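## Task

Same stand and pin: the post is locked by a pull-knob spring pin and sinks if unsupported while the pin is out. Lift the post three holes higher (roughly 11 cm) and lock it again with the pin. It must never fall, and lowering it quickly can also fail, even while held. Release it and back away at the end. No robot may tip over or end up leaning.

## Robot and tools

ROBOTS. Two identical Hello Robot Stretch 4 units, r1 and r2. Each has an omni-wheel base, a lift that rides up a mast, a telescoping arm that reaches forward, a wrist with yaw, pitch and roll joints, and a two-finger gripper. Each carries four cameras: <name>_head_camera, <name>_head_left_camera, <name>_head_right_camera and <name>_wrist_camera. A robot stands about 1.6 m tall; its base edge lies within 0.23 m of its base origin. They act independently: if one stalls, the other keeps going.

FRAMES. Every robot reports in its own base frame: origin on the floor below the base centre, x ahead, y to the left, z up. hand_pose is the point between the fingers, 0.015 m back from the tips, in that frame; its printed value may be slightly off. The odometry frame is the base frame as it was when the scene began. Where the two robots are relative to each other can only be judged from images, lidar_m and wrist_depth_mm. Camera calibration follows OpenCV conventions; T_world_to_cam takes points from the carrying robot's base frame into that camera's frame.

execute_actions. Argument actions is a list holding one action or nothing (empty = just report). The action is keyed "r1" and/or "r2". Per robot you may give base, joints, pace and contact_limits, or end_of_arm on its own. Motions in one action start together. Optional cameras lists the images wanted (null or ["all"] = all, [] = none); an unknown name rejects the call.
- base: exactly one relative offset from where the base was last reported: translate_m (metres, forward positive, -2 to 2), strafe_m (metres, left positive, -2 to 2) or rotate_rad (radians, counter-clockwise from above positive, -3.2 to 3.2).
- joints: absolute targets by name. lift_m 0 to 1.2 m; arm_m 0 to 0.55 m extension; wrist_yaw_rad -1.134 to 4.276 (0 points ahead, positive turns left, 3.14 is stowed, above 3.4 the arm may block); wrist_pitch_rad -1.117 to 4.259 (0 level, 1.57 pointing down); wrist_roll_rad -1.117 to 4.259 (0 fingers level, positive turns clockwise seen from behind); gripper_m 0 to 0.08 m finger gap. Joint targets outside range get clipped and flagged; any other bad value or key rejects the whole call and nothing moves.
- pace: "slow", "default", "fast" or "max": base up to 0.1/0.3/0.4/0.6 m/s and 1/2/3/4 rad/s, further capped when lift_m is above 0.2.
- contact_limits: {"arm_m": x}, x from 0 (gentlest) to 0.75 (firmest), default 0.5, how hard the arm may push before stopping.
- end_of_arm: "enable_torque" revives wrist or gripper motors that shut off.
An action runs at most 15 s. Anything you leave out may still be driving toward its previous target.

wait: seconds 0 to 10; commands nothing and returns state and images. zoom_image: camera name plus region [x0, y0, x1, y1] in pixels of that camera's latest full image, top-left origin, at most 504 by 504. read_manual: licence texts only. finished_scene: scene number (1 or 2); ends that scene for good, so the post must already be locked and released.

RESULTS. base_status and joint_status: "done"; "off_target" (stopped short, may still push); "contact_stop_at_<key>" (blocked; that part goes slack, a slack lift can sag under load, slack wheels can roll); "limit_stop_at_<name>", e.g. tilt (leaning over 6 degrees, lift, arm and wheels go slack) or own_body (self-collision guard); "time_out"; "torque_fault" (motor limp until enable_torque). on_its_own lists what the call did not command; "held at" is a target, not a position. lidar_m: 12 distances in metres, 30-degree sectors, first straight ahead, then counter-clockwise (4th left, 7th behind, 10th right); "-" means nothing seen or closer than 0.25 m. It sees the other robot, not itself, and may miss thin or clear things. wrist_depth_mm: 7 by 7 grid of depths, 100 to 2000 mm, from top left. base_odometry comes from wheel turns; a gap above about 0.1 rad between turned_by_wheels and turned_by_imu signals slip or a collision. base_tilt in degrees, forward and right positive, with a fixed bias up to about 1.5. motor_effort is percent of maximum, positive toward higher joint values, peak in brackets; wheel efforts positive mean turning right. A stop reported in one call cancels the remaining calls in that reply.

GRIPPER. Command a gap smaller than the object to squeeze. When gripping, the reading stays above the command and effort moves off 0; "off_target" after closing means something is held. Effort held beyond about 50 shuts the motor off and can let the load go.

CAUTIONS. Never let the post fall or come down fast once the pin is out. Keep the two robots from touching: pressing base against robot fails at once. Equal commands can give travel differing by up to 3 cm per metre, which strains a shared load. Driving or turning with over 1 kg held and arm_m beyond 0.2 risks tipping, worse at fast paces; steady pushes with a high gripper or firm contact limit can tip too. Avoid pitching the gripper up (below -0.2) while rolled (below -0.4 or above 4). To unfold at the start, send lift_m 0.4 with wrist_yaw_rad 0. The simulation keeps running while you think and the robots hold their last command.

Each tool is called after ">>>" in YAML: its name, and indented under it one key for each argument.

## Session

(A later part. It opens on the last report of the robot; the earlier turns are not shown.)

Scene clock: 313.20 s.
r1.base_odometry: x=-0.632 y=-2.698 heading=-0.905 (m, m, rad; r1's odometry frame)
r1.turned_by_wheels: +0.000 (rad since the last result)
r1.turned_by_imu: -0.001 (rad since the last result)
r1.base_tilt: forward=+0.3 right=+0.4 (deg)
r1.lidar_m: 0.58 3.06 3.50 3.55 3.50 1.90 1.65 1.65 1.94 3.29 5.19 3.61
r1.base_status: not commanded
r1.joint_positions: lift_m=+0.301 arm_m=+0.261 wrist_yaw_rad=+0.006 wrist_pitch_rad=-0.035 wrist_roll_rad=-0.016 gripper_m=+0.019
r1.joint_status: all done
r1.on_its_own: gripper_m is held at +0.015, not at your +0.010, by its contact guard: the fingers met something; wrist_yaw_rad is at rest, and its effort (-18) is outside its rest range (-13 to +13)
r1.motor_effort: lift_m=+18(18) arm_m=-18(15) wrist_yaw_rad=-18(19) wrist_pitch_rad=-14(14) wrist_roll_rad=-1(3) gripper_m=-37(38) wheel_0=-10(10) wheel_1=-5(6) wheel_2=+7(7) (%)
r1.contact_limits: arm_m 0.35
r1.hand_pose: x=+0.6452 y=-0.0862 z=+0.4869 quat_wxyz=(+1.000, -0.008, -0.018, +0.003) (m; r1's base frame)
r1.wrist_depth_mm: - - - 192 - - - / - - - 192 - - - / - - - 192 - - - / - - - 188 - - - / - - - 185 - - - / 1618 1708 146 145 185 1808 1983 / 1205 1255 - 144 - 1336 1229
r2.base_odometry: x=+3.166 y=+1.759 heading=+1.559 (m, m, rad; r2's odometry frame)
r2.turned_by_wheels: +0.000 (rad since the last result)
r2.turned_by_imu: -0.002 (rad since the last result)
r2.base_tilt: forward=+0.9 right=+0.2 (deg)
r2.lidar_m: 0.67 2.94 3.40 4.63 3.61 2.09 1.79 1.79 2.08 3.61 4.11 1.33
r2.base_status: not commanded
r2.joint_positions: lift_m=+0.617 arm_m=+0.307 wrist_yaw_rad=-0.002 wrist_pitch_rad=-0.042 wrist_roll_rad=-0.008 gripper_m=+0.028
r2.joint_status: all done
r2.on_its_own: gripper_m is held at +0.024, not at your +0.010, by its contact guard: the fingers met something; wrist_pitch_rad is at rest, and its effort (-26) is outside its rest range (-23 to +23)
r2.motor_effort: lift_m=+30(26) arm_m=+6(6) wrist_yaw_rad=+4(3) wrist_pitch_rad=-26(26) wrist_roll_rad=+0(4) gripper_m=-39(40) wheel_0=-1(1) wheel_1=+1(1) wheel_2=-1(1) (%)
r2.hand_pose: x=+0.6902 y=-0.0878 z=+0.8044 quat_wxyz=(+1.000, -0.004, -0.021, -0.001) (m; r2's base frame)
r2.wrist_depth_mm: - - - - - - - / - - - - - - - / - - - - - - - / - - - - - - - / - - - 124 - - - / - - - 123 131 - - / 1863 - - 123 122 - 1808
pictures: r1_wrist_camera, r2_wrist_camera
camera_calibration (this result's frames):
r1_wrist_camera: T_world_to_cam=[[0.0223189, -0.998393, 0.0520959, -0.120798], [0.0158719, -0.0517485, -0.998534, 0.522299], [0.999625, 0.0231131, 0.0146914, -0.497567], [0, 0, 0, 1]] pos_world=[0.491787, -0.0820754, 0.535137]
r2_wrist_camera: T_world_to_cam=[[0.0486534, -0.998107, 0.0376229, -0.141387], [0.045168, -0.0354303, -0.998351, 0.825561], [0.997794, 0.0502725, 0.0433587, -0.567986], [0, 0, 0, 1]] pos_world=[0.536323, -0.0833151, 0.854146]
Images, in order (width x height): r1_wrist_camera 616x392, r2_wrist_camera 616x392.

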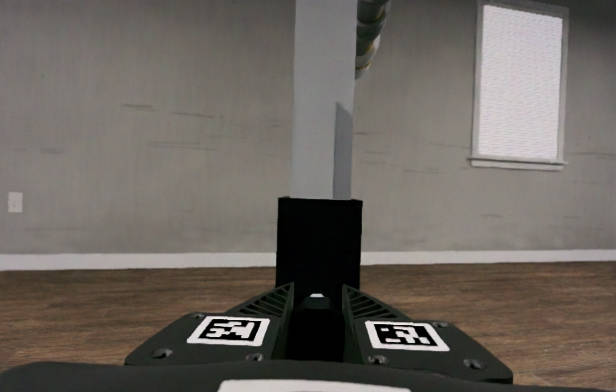

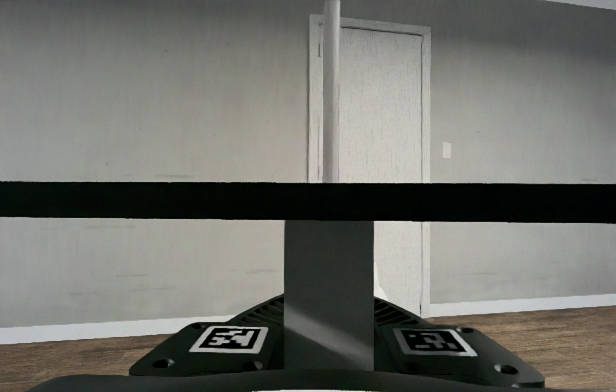

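>>> execute_actions:
  actions:
    - {"r2": {"joints": {"lift_m": 0.734}, "pace": "default"}}
  cameras: ["r1_head_camera", "r1_wrist_camera", "r2_wrist_camera"]

Scene clock: 333.13 s.
r1.base_odometry: x=-0.632 y=-2.698 heading=-0.905 (m, m, rad; r1's odometry frame)
r1.turned_by_wheels: +0.000 (rad since the last result)
r1.turned_by_imu: +0.000 (rad since the last result)
r1.base_tilt: forward=+0.3 right=+0.4 (deg)
r1.lidar_m: 0.59 3.08 3.52 3.55 3.47 1.93 1.65 1.67 1.92 3.28 5.17 3.60
r1.base_status: not commanded
r1.joint_positions: lift_m=+0.301 arm_m=+0.261 wrist_yaw_rad=+0.006 wrist_pitch_rad=-0.035 wrist_roll_rad=-0.016 gripper_m=+0.019
r1.joint_status: not commanded
r1.on_its_own: gripper_m is held at +0.015, not at your +0.010, by its contact guard: the fingers met something; wrist_yaw_rad is at rest, and its effort (-19) is outside its rest range (-13 to +13)
r1.motor_effort: lift_m=+18(18) arm_m=-18(18) wrist_yaw_rad=-19(18) wrist_pitch_rad=-14(14) wrist_roll_rad=-1(1) gripper_m=-37(37) wheel_0=-10(10) wheel_1=-5(5) wheel_2=+7(7) (%)
r1.hand_pose: x=+0.6452 y=-0.0862 z=+0.4869 quat_wxyz=(+1.000, -0.008, -0.018, +0.003) (m; r1's base frame)
r1.wrist_depth_mm: - - - 191 - - - / - - - 192 - - - / - - - 192 - - - / - - - 188 - - - / - - - 185 - - - / 1618 1661 146 145 185 1921 1921 / 1229 1255 - 144 - 1336 1229
r2.base_odometry: x=+3.166 y=+1.759 heading=+1.559 (m, m, rad; r2's odometry frame)
r2.turned_by_wheels: +0.000 (rad since the last result)
r2.turned_by_imu: -0.002 (rad since the last result)
r2.base_tilt: forward=+0.9 right=+0.2 (deg)
r2.lidar_m: 0.64 2.94 3.39 4.65 3.62 2.10 1.79 1.79 2.09 3.61 4.11 1.34
r2.base_status: not commanded
r2.joint_positions: lift_m=+0.733 arm_m=+0.307 wrist_yaw_rad=-0.002 wrist_pitch_rad=-0.041 wrist_roll_rad=-0.008 gripper_m=+0.028
r2.joint_status: all done
r2.on_its_own: gripper_m is held at +0.024, not at your +0.010, by its contact guard: the fingers met something; wrist_pitch_rad is at rest, and its effort (-28) is outside its rest range (-23 to +23)
r2.motor_effort: lift_m=+29(29) arm_m=+6(6) wrist_yaw_rad=+4(3) wrist_pitch_rad=-28(28) wrist_roll_rad=+2(1) gripper_m=-39(39) wheel_0=-1(1) wheel_1=+1(1) wheel_2=+0(1) (%)
r2.hand_pose: x=+0.6903 y=-0.0878 z=+0.9203 quat_wxyz=(+1.000, -0.004, -0.020, -0.001) (m; r2's base frame)
r2.wrist_depth_mm: - - - - - - - / - - - - - - - / - - - - - - - / - - - - - - - / - - - 123 - - - / - - - 123 131 - - / - - - 123 122 - -
pictures: r1_head_camera, r1_wrist_camera, r2_wrist_camera
camera_calibration (this result's frames):
r1_wrist_camera: T_world_to_cam=[[0.0223186, -0.998393, 0.0520963, -0.120798], [0.0158719, -0.0517489, -0.998534, 0.522299], [0.999625, 0.0231128, 0.0146914, -0.497567], [0, 0, 0, 1]] pos_world=[0.491787, -0.0820754, 0.535137]
r2_wrist_camera: T_world_to_cam=[[0.0486804, -0.998097, 0.0378416, -0.145964], [0.0445435, -0.0356794, -0.99837, 0.941687], [0.997821, 0.0502867, 0.0427219, -0.572465], [0, 0, 0, 1]] pos_world=[0.536377, -0.0833002, 0.970133]
Images, in order (width x height): r1_head_camera 420x560, r1_wrist_camera 616x392, r2_wrist_camera 616x392.

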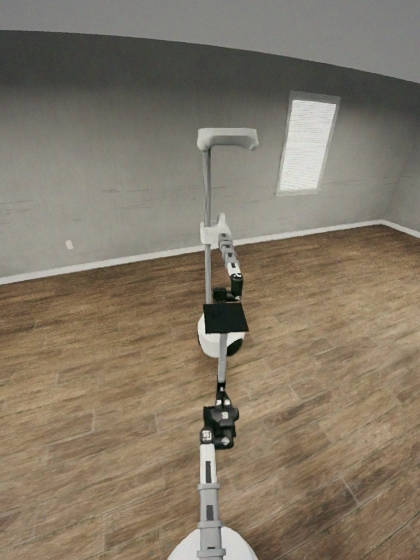

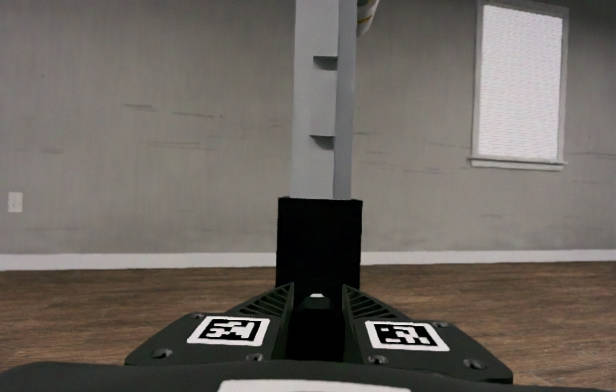

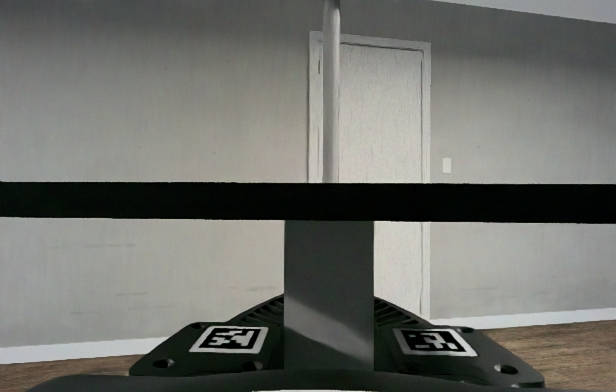

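>>> zoom_image:
  camera: "r1_wrist_camera"
  region: [265, 40, 385, 210]

Region (265, 40, 385, 210) of r1_wrist_camera's 616x392 image, scaled by 2.965; it fills the left 356 columns of this view, and the rest is white.

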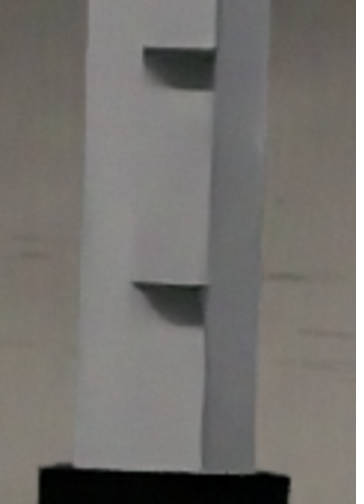

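>>> execute_actions:
  actions:
    - {"r1": {"joints": {"gripper_m": 0.06}}, "r2": {"joints": {"lift_m": 0.727}, "pace": "slow"}}
  cameras: ["r1_head_camera", "r1_wrist_camera", "r2_wrist_camera"]

Scene clock: 347.57 s.
r1.base_odometry: x=-0.632 y=-2.697 heading=-0.905 (m, m, rad; r1's odometry frame)
r1.turned_by_wheels: +0.000 (rad since the last result)
r1.turned_by_imu: +0.000 (rad since the last result)
r1.base_tilt: forward=+0.3 right=+0.3 (deg)
r1.lidar_m: 0.58 3.05 3.55 3.53 3.48 1.94 1.62 1.64 1.94 3.25 5.19 3.60
r1.base_status: not commanded
r1.joint_positions: lift_m=+0.301 arm_m=+0.259 wrist_yaw_rad=+0.000 wrist_pitch_rad=-0.037 wrist_roll_rad=-0.016 gripper_m=+0.060
r1.joint_status: all done
r1.motor_effort: lift_m=+18(18) arm_m=-7(18) wrist_yaw_rad=-1(18) wrist_pitch_rad=-10(15) wrist_roll_rad=-1(1) gripper_m=+0(37) wheel_0=-2(10) wheel_1=-2(6) wheel_2=-1(7) (%)
r1.hand_pose: x=+0.6427 y=-0.0875 z=+0.4873 quat_wxyz=(+1.000, -0.008, -0.019, +0.000) (m; r1's base frame)
r1.wrist_depth_mm: - - - 195 - - - / - - - 195 - - - / - - - 196 - - - / - - - 191 - - - / - - - 188 - - - / 1661 1756 160 188 188 1863 1921 / 1205 - 139 170 167 - 1464
r2.base_odometry: x=+3.166 y=+1.759 heading=+1.559 (m, m, rad; r2's odometry frame)
r2.turned_by_wheels: +0.000 (rad since the last result)
r2.turned_by_imu: -0.002 (rad since the last result)
r2.base_tilt: forward=+0.9 right=+0.2 (deg)
r2.lidar_m: 0.65 2.93 3.41 4.64 3.63 2.10 1.80 1.81 2.10 3.64 4.12 1.33
r2.base_status: not commanded
r2.joint_positions: lift_m=+0.727 arm_m=+0.307 wrist_yaw_rad=-0.002 wrist_pitch_rad=-0.046 wrist_roll_rad=-0.007 gripper_m=+0.029
r2.joint_status: all done
r2.on_its_own: gripper_m is held at +0.024, not at your +0.010, by its contact guard: the fingers met something
r2.motor_effort: lift_m=+17(30) arm_m=+6(6) wrist_yaw_rad=+5(6) wrist_pitch_rad=-14(27) wrist_roll_rad=-2(3) gripper_m=-39(39) wheel_0=-1(1) wheel_1=+1(1) wheel_2=+0(1) (%)
r2.hand_pose: x=+0.6902 y=-0.0879 z=+0.9154 quat_wxyz=(+1.000, -0.003, -0.023, -0.001) (m; r2's base frame)
r2.wrist_depth_mm: - - - - - - - / - - - - - - - / - - - - - - - / - - - - - - - / - - - 123 - - - / - - - 123 131 - - / - - - 123 122 - -
pictures: r1_head_camera, r1_wrist_camera, r2_wrist_camera
camera_calibration (this result's frames):
r1_wrist_camera: T_world_to_cam=[[0.0161952, -0.998505, 0.0521991, -0.118169], [0.0172954, -0.0519184, -0.998502, 0.521696], [0.999719, 0.0170737, 0.0164287, -0.496498], [0, 0, 0, 1]] pos_world=[0.489249, -0.08243, 0.535239]
r2_wrist_camera: T_world_to_cam=[[0.0480618, -0.998171, 0.0366705, -0.144387], [0.0493954, -0.0342928, -0.99819, 0.933386], [0.997622, 0.0497862, 0.0476569, -0.576587], [0, 0, 0, 1]] pos_world=[0.53605, -0.0834085, 0.96447]
Images, in order (width x height): r1_head_camera 420x560, r1_wrist_camera 616x392, r2_wrist_camera 616x392.

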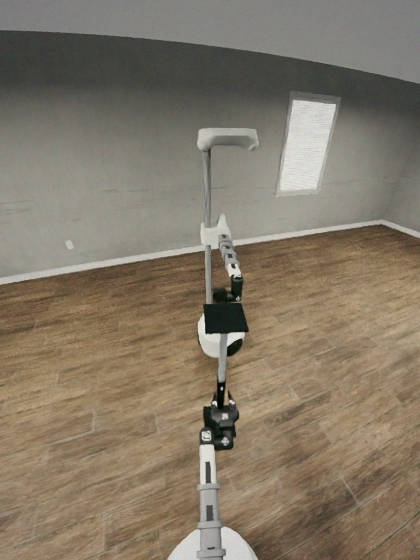

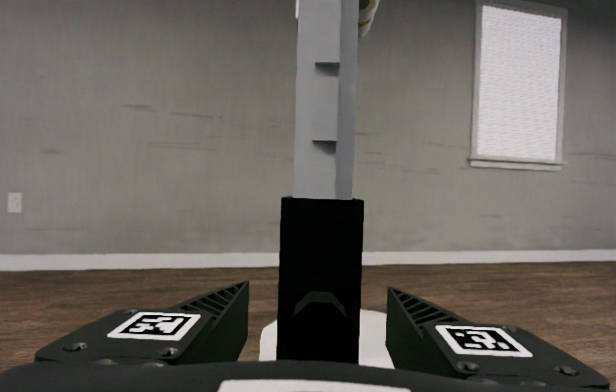

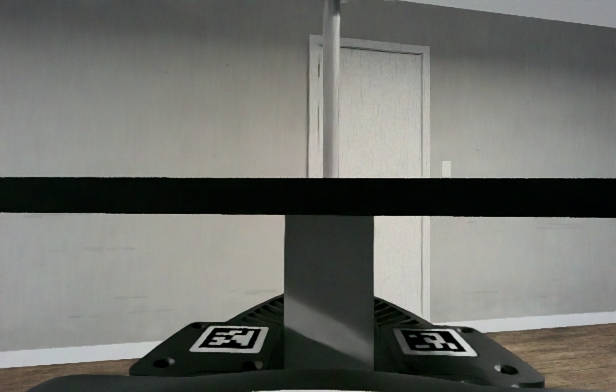

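>>> zoom_image:
  camera: "r1_wrist_camera"
  region: [270, 270, 370, 340]

>>> zoom_image:
  camera: "r1_wrist_camera"
  region: [265, 40, 385, 210]

>>> zoom_image:
  camera: "r1_head_camera"
  region: [200, 365, 250, 415]

Region (270, 270, 370, 340) of r1_wrist_camera's 616x392 image, scaled by 5.040; it fills the top 353 rows of this view, and the rest is white.

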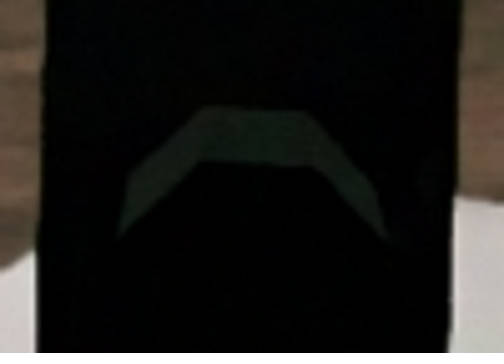

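Region (265, 40, 385, 210) of r1_wrist_camera's 616x392 image, scaled by 2.965; it fills the left 356 columns of this view, and the rest is white.

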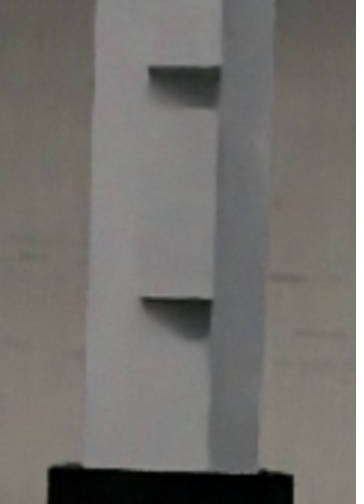

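Region (200, 365, 250, 415) of r1_head_camera's 420x560 image, scaled by 10.080, with more detail than that image has.

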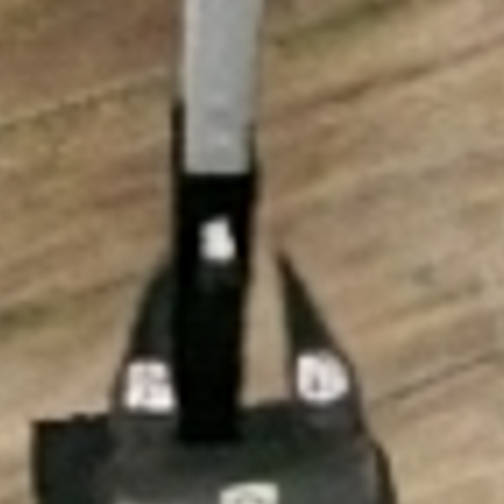

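>>> execute_actions:
  actions:
    - {"r1": {"joints": {"arm_m": 0.17}, "pace": "max"}, "r2": {"joints": {"gripper_m": 0.06}}}
  cameras: ["r2_wrist_camera"]

>>> execute_actions:
  actions:
    - {"r1": {"base": {"translate_m": -0.15}, "joints": {"arm_m": 0.0}, "pace": "max"}, "r2": {"base": {"translate_m": -0.15}, "joints": {"arm_m": 0.0}, "pace": "max"}}
  cameras: ["r1_head_camera", "r1_wrist_camera", "r2_wrist_camera"]

Scene clock: 369.97 s.
r1.base_odometry: x=-0.632 y=-2.697 heading=-0.905 (m, m, rad; r1's odometry frame)
r1.turned_by_wheels: +0.000 (rad since the last result)
r1.turned_by_imu: +0.000 (rad since the last result)
r1.base_tilt: forward=+0.4 right=+0.4 (deg)
r1.lidar_m: 0.59 3.06 3.51 3.55 3.47 1.95 1.63 1.65 1.96 3.28 5.21 3.60
r1.base_status: not commanded
r1.joint_positions: lift_m=+0.301 arm_m=+0.171 wrist_yaw_rad=+0.000 wrist_pitch_rad=-0.037 wrist_roll_rad=-0.016 gripper_m=+0.060
r1.joint_status: all done
r1.motor_effort: lift_m=+18(18) arm_m=-7(10) wrist_yaw_rad=-1(1) wrist_pitch_rad=-8(9) wrist_roll_rad=+0(1) gripper_m=+0(0) wheel_0=-1(2) wheel_1=-2(2) wheel_2=-1(1) (%)
r1.hand_pose: x=+0.5547 y=-0.0875 z=+0.4873 quat_wxyz=(+1.000, -0.008, -0.019, +0.000) (m; r1's base frame)
r1.wrist_depth_mm: - - - 283 - - - / - - - 283 - - - / - - - - - - - / - - - 285 - - - / - - - 276 - - - / 1618 1756 160 277 976 1863 1921 / 1205 - 139 278 462 - -
r2.base_odometry: x=+3.166 y=+1.759 heading=+1.559 (m, m, rad; r2's odometry frame)
r2.turned_by_wheels: +0.000 (rad since the last result)
r2.turned_by_imu: -0.002 (rad since the last result)
r2.base_tilt: forward=+0.9 right=+0.2 (deg)
r2.lidar_m: 0.65 2.94 3.39 4.64 3.63 2.08 1.79 1.79 2.10 3.62 4.12 1.32
r2.base_status: not commanded
r2.joint_positions: lift_m=+0.727 arm_m=+0.307 wrist_yaw_rad=+0.000 wrist_pitch_rad=-0.047 wrist_roll_rad=-0.008 gripper_m=+0.060
r2.joint_status: all done
r2.motor_effort: lift_m=+17(17) arm_m=+5(5) wrist_yaw_rad=+0(5) wrist_pitch_rad=-10(13) wrist_roll_rad=+0(3) gripper_m=+1(41) wheel_0=-1(1) wheel_1=+0(1) wheel_2=-1(1) (%)
r2.hand_pose: x=+0.6903 y=-0.0875 z=+0.9156 quat_wxyz=(+1.000, -0.004, -0.023, +0.000) (m; r2's base frame)
r2.wrist_depth_mm: - - - - - - - / - - - - - - - / - - - - - - - / - - - - - - - / - - - 123 - - - / - - 157 123 150 - - / - - 132 123 121 - -
pictures: r2_wrist_camera
camera_calibration (this result's frames):
r2_wrist_camera: T_world_to_cam=[[0.0499402, -0.998046, 0.0375487, -0.146077], [0.0504507, -0.0350268, -0.998112, 0.932712], [0.997477, 0.0517403, 0.0486029, -0.577373], [0, 0, 0, 1]] pos_world=[0.536155, -0.0832479, 0.964498]
Images, in order (width x height): r2_wrist_camera 616x392.

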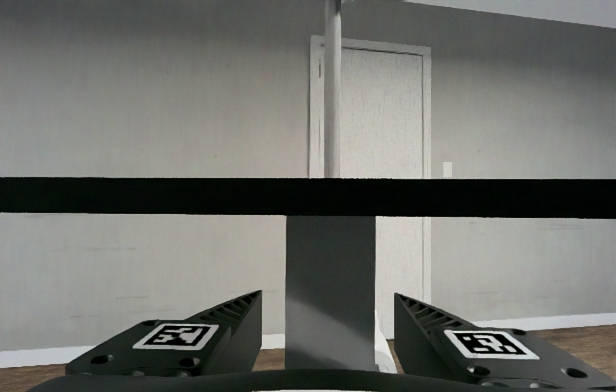

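Scene clock: 371.60 s.
r1.base_odometry: x=-0.725 y=-2.579 heading=-0.905 (m, m, rad; r1's odometry frame)
r1.turned_by_wheels: +0.000 (rad since the last result)
r1.turned_by_imu: +0.000 (rad since the last result)
r1.base_tilt: forward=+0.2 right=+0.4 (deg)
r1.lidar_m: 0.73 3.20 3.68 3.52 3.15 1.76 1.47 1.50 1.75 3.02 5.23 3.77
r1.base_status: done
r1.joint_positions: lift_m=+0.301 arm_m=+0.002 wrist_yaw_rad=+0.000 wrist_pitch_rad=-0.037 wrist_roll_rad=-0.016 gripper_m=+0.060
r1.joint_status: all done
r1.motor_effort: lift_m=+18(18) arm_m=-7(7) wrist_yaw_rad=+0(3) wrist_pitch_rad=-9(9) wrist_roll_rad=-1(0) gripper_m=+0(1) wheel_0=+1(6) wheel_1=+0(6) wheel_2=+1(14) (%)
r1.hand_pose: x=+0.3851 y=-0.0875 z=+0.4873 quat_wxyz=(+1.000, -0.008, -0.019, +0.000) (m; r1's base frame)
r1.wrist_depth_mm: - - - - - - - / - - - - - - - / - - - - - - - / - - - - - - - / - - - - - - - / 1708 1756 160 1255 1281 1863 1921 / 1205 - 139 1281 676 - -
r2.base_odometry: x=+3.165 y=+1.609 heading=+1.559 (m, m, rad; r2's odometry frame)
r2.turned_by_wheels: +0.000 (rad since the last result)
r2.turned_by_imu: +0.000 (rad since the last result)
r2.base_tilt: forward=+0.9 right=+0.2 (deg)
r2.lidar_m: 0.74 3.08 3.57 4.60 3.32 1.92 1.63 1.65 1.93 3.36 4.16 3.58
r2.base_status: done
r2.joint_positions: lift_m=+0.727 arm_m=+0.001 wrist_yaw_rad=+0.000 wrist_pitch_rad=-0.047 wrist_roll_rad=-0.008 gripper_m=+0.060
r2.joint_status: all done
r2.motor_effort: lift_m=+18(17) arm_m=-6(6) wrist_yaw_rad=+0(0) wrist_pitch_rad=-9(11) wrist_roll_rad=+0(1) gripper_m=+0(1) wheel_0=+1(9) wheel_1=+0(6) wheel_2=-1(11) (%)
r2.hand_pose: x=+0.3844 y=-0.0875 z=+0.9156 quat_wxyz=(+1.000, -0.004, -0.024, +0.000) (m; r2's base frame)
r2.wrist_depth_mm: - - - - - - - / - - - - - - - / - - - - - - - / - - - - - - - / - - - - - - - / - - 157 - 1464 - - / - - 132 - 161 - -
pictures: r1_head_camera, r1_wrist_camera, r2_wrist_camera
camera_calibration (this result's frames):
r1_wrist_camera: T_world_to_cam=[[0.0160817, -0.998503, 0.052282, -0.114016], [0.0175809, -0.0519983, -0.998492, 0.526091], [0.999716, 0.0169766, 0.0167183, -0.239063], [0, 0, 0, 1]] pos_world=[0.231579, -0.0824314, 0.535256]
r2_wrist_camera: T_world_to_cam=[[0.0499602, -0.998043, 0.0376055, -0.13085], [0.0508721, -0.0350607, -0.99809, 0.948002], [0.997455, 0.0517778, 0.0490209, -0.272567], [0, 0, 0, 1]] pos_world=[0.230184, -0.0832437, 0.964473]
Images, in order (width x height): r1_head_camera 420x560, r1_wrist_camera 616x392, r2_wrist_camera 616x392.

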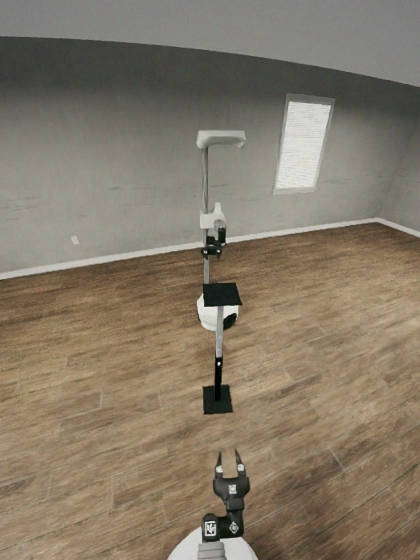

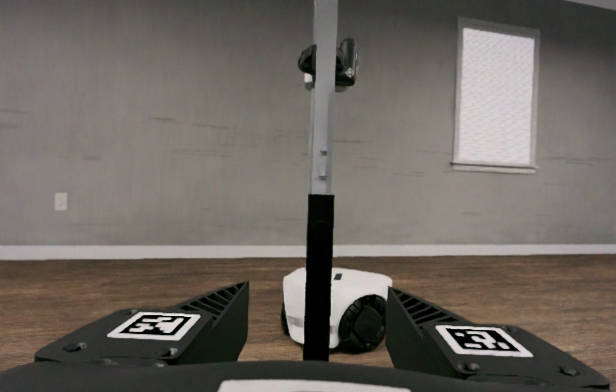

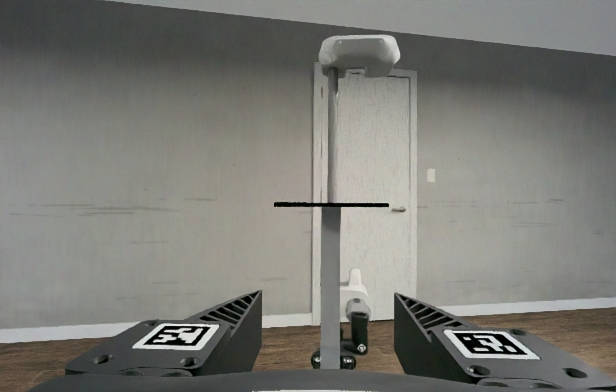

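The post is up 0.114 m (3 holes) and stays locked without being held, and both robots are clear.

>>> finished_scene:
  scene: 2

The scene is finished: the task was done.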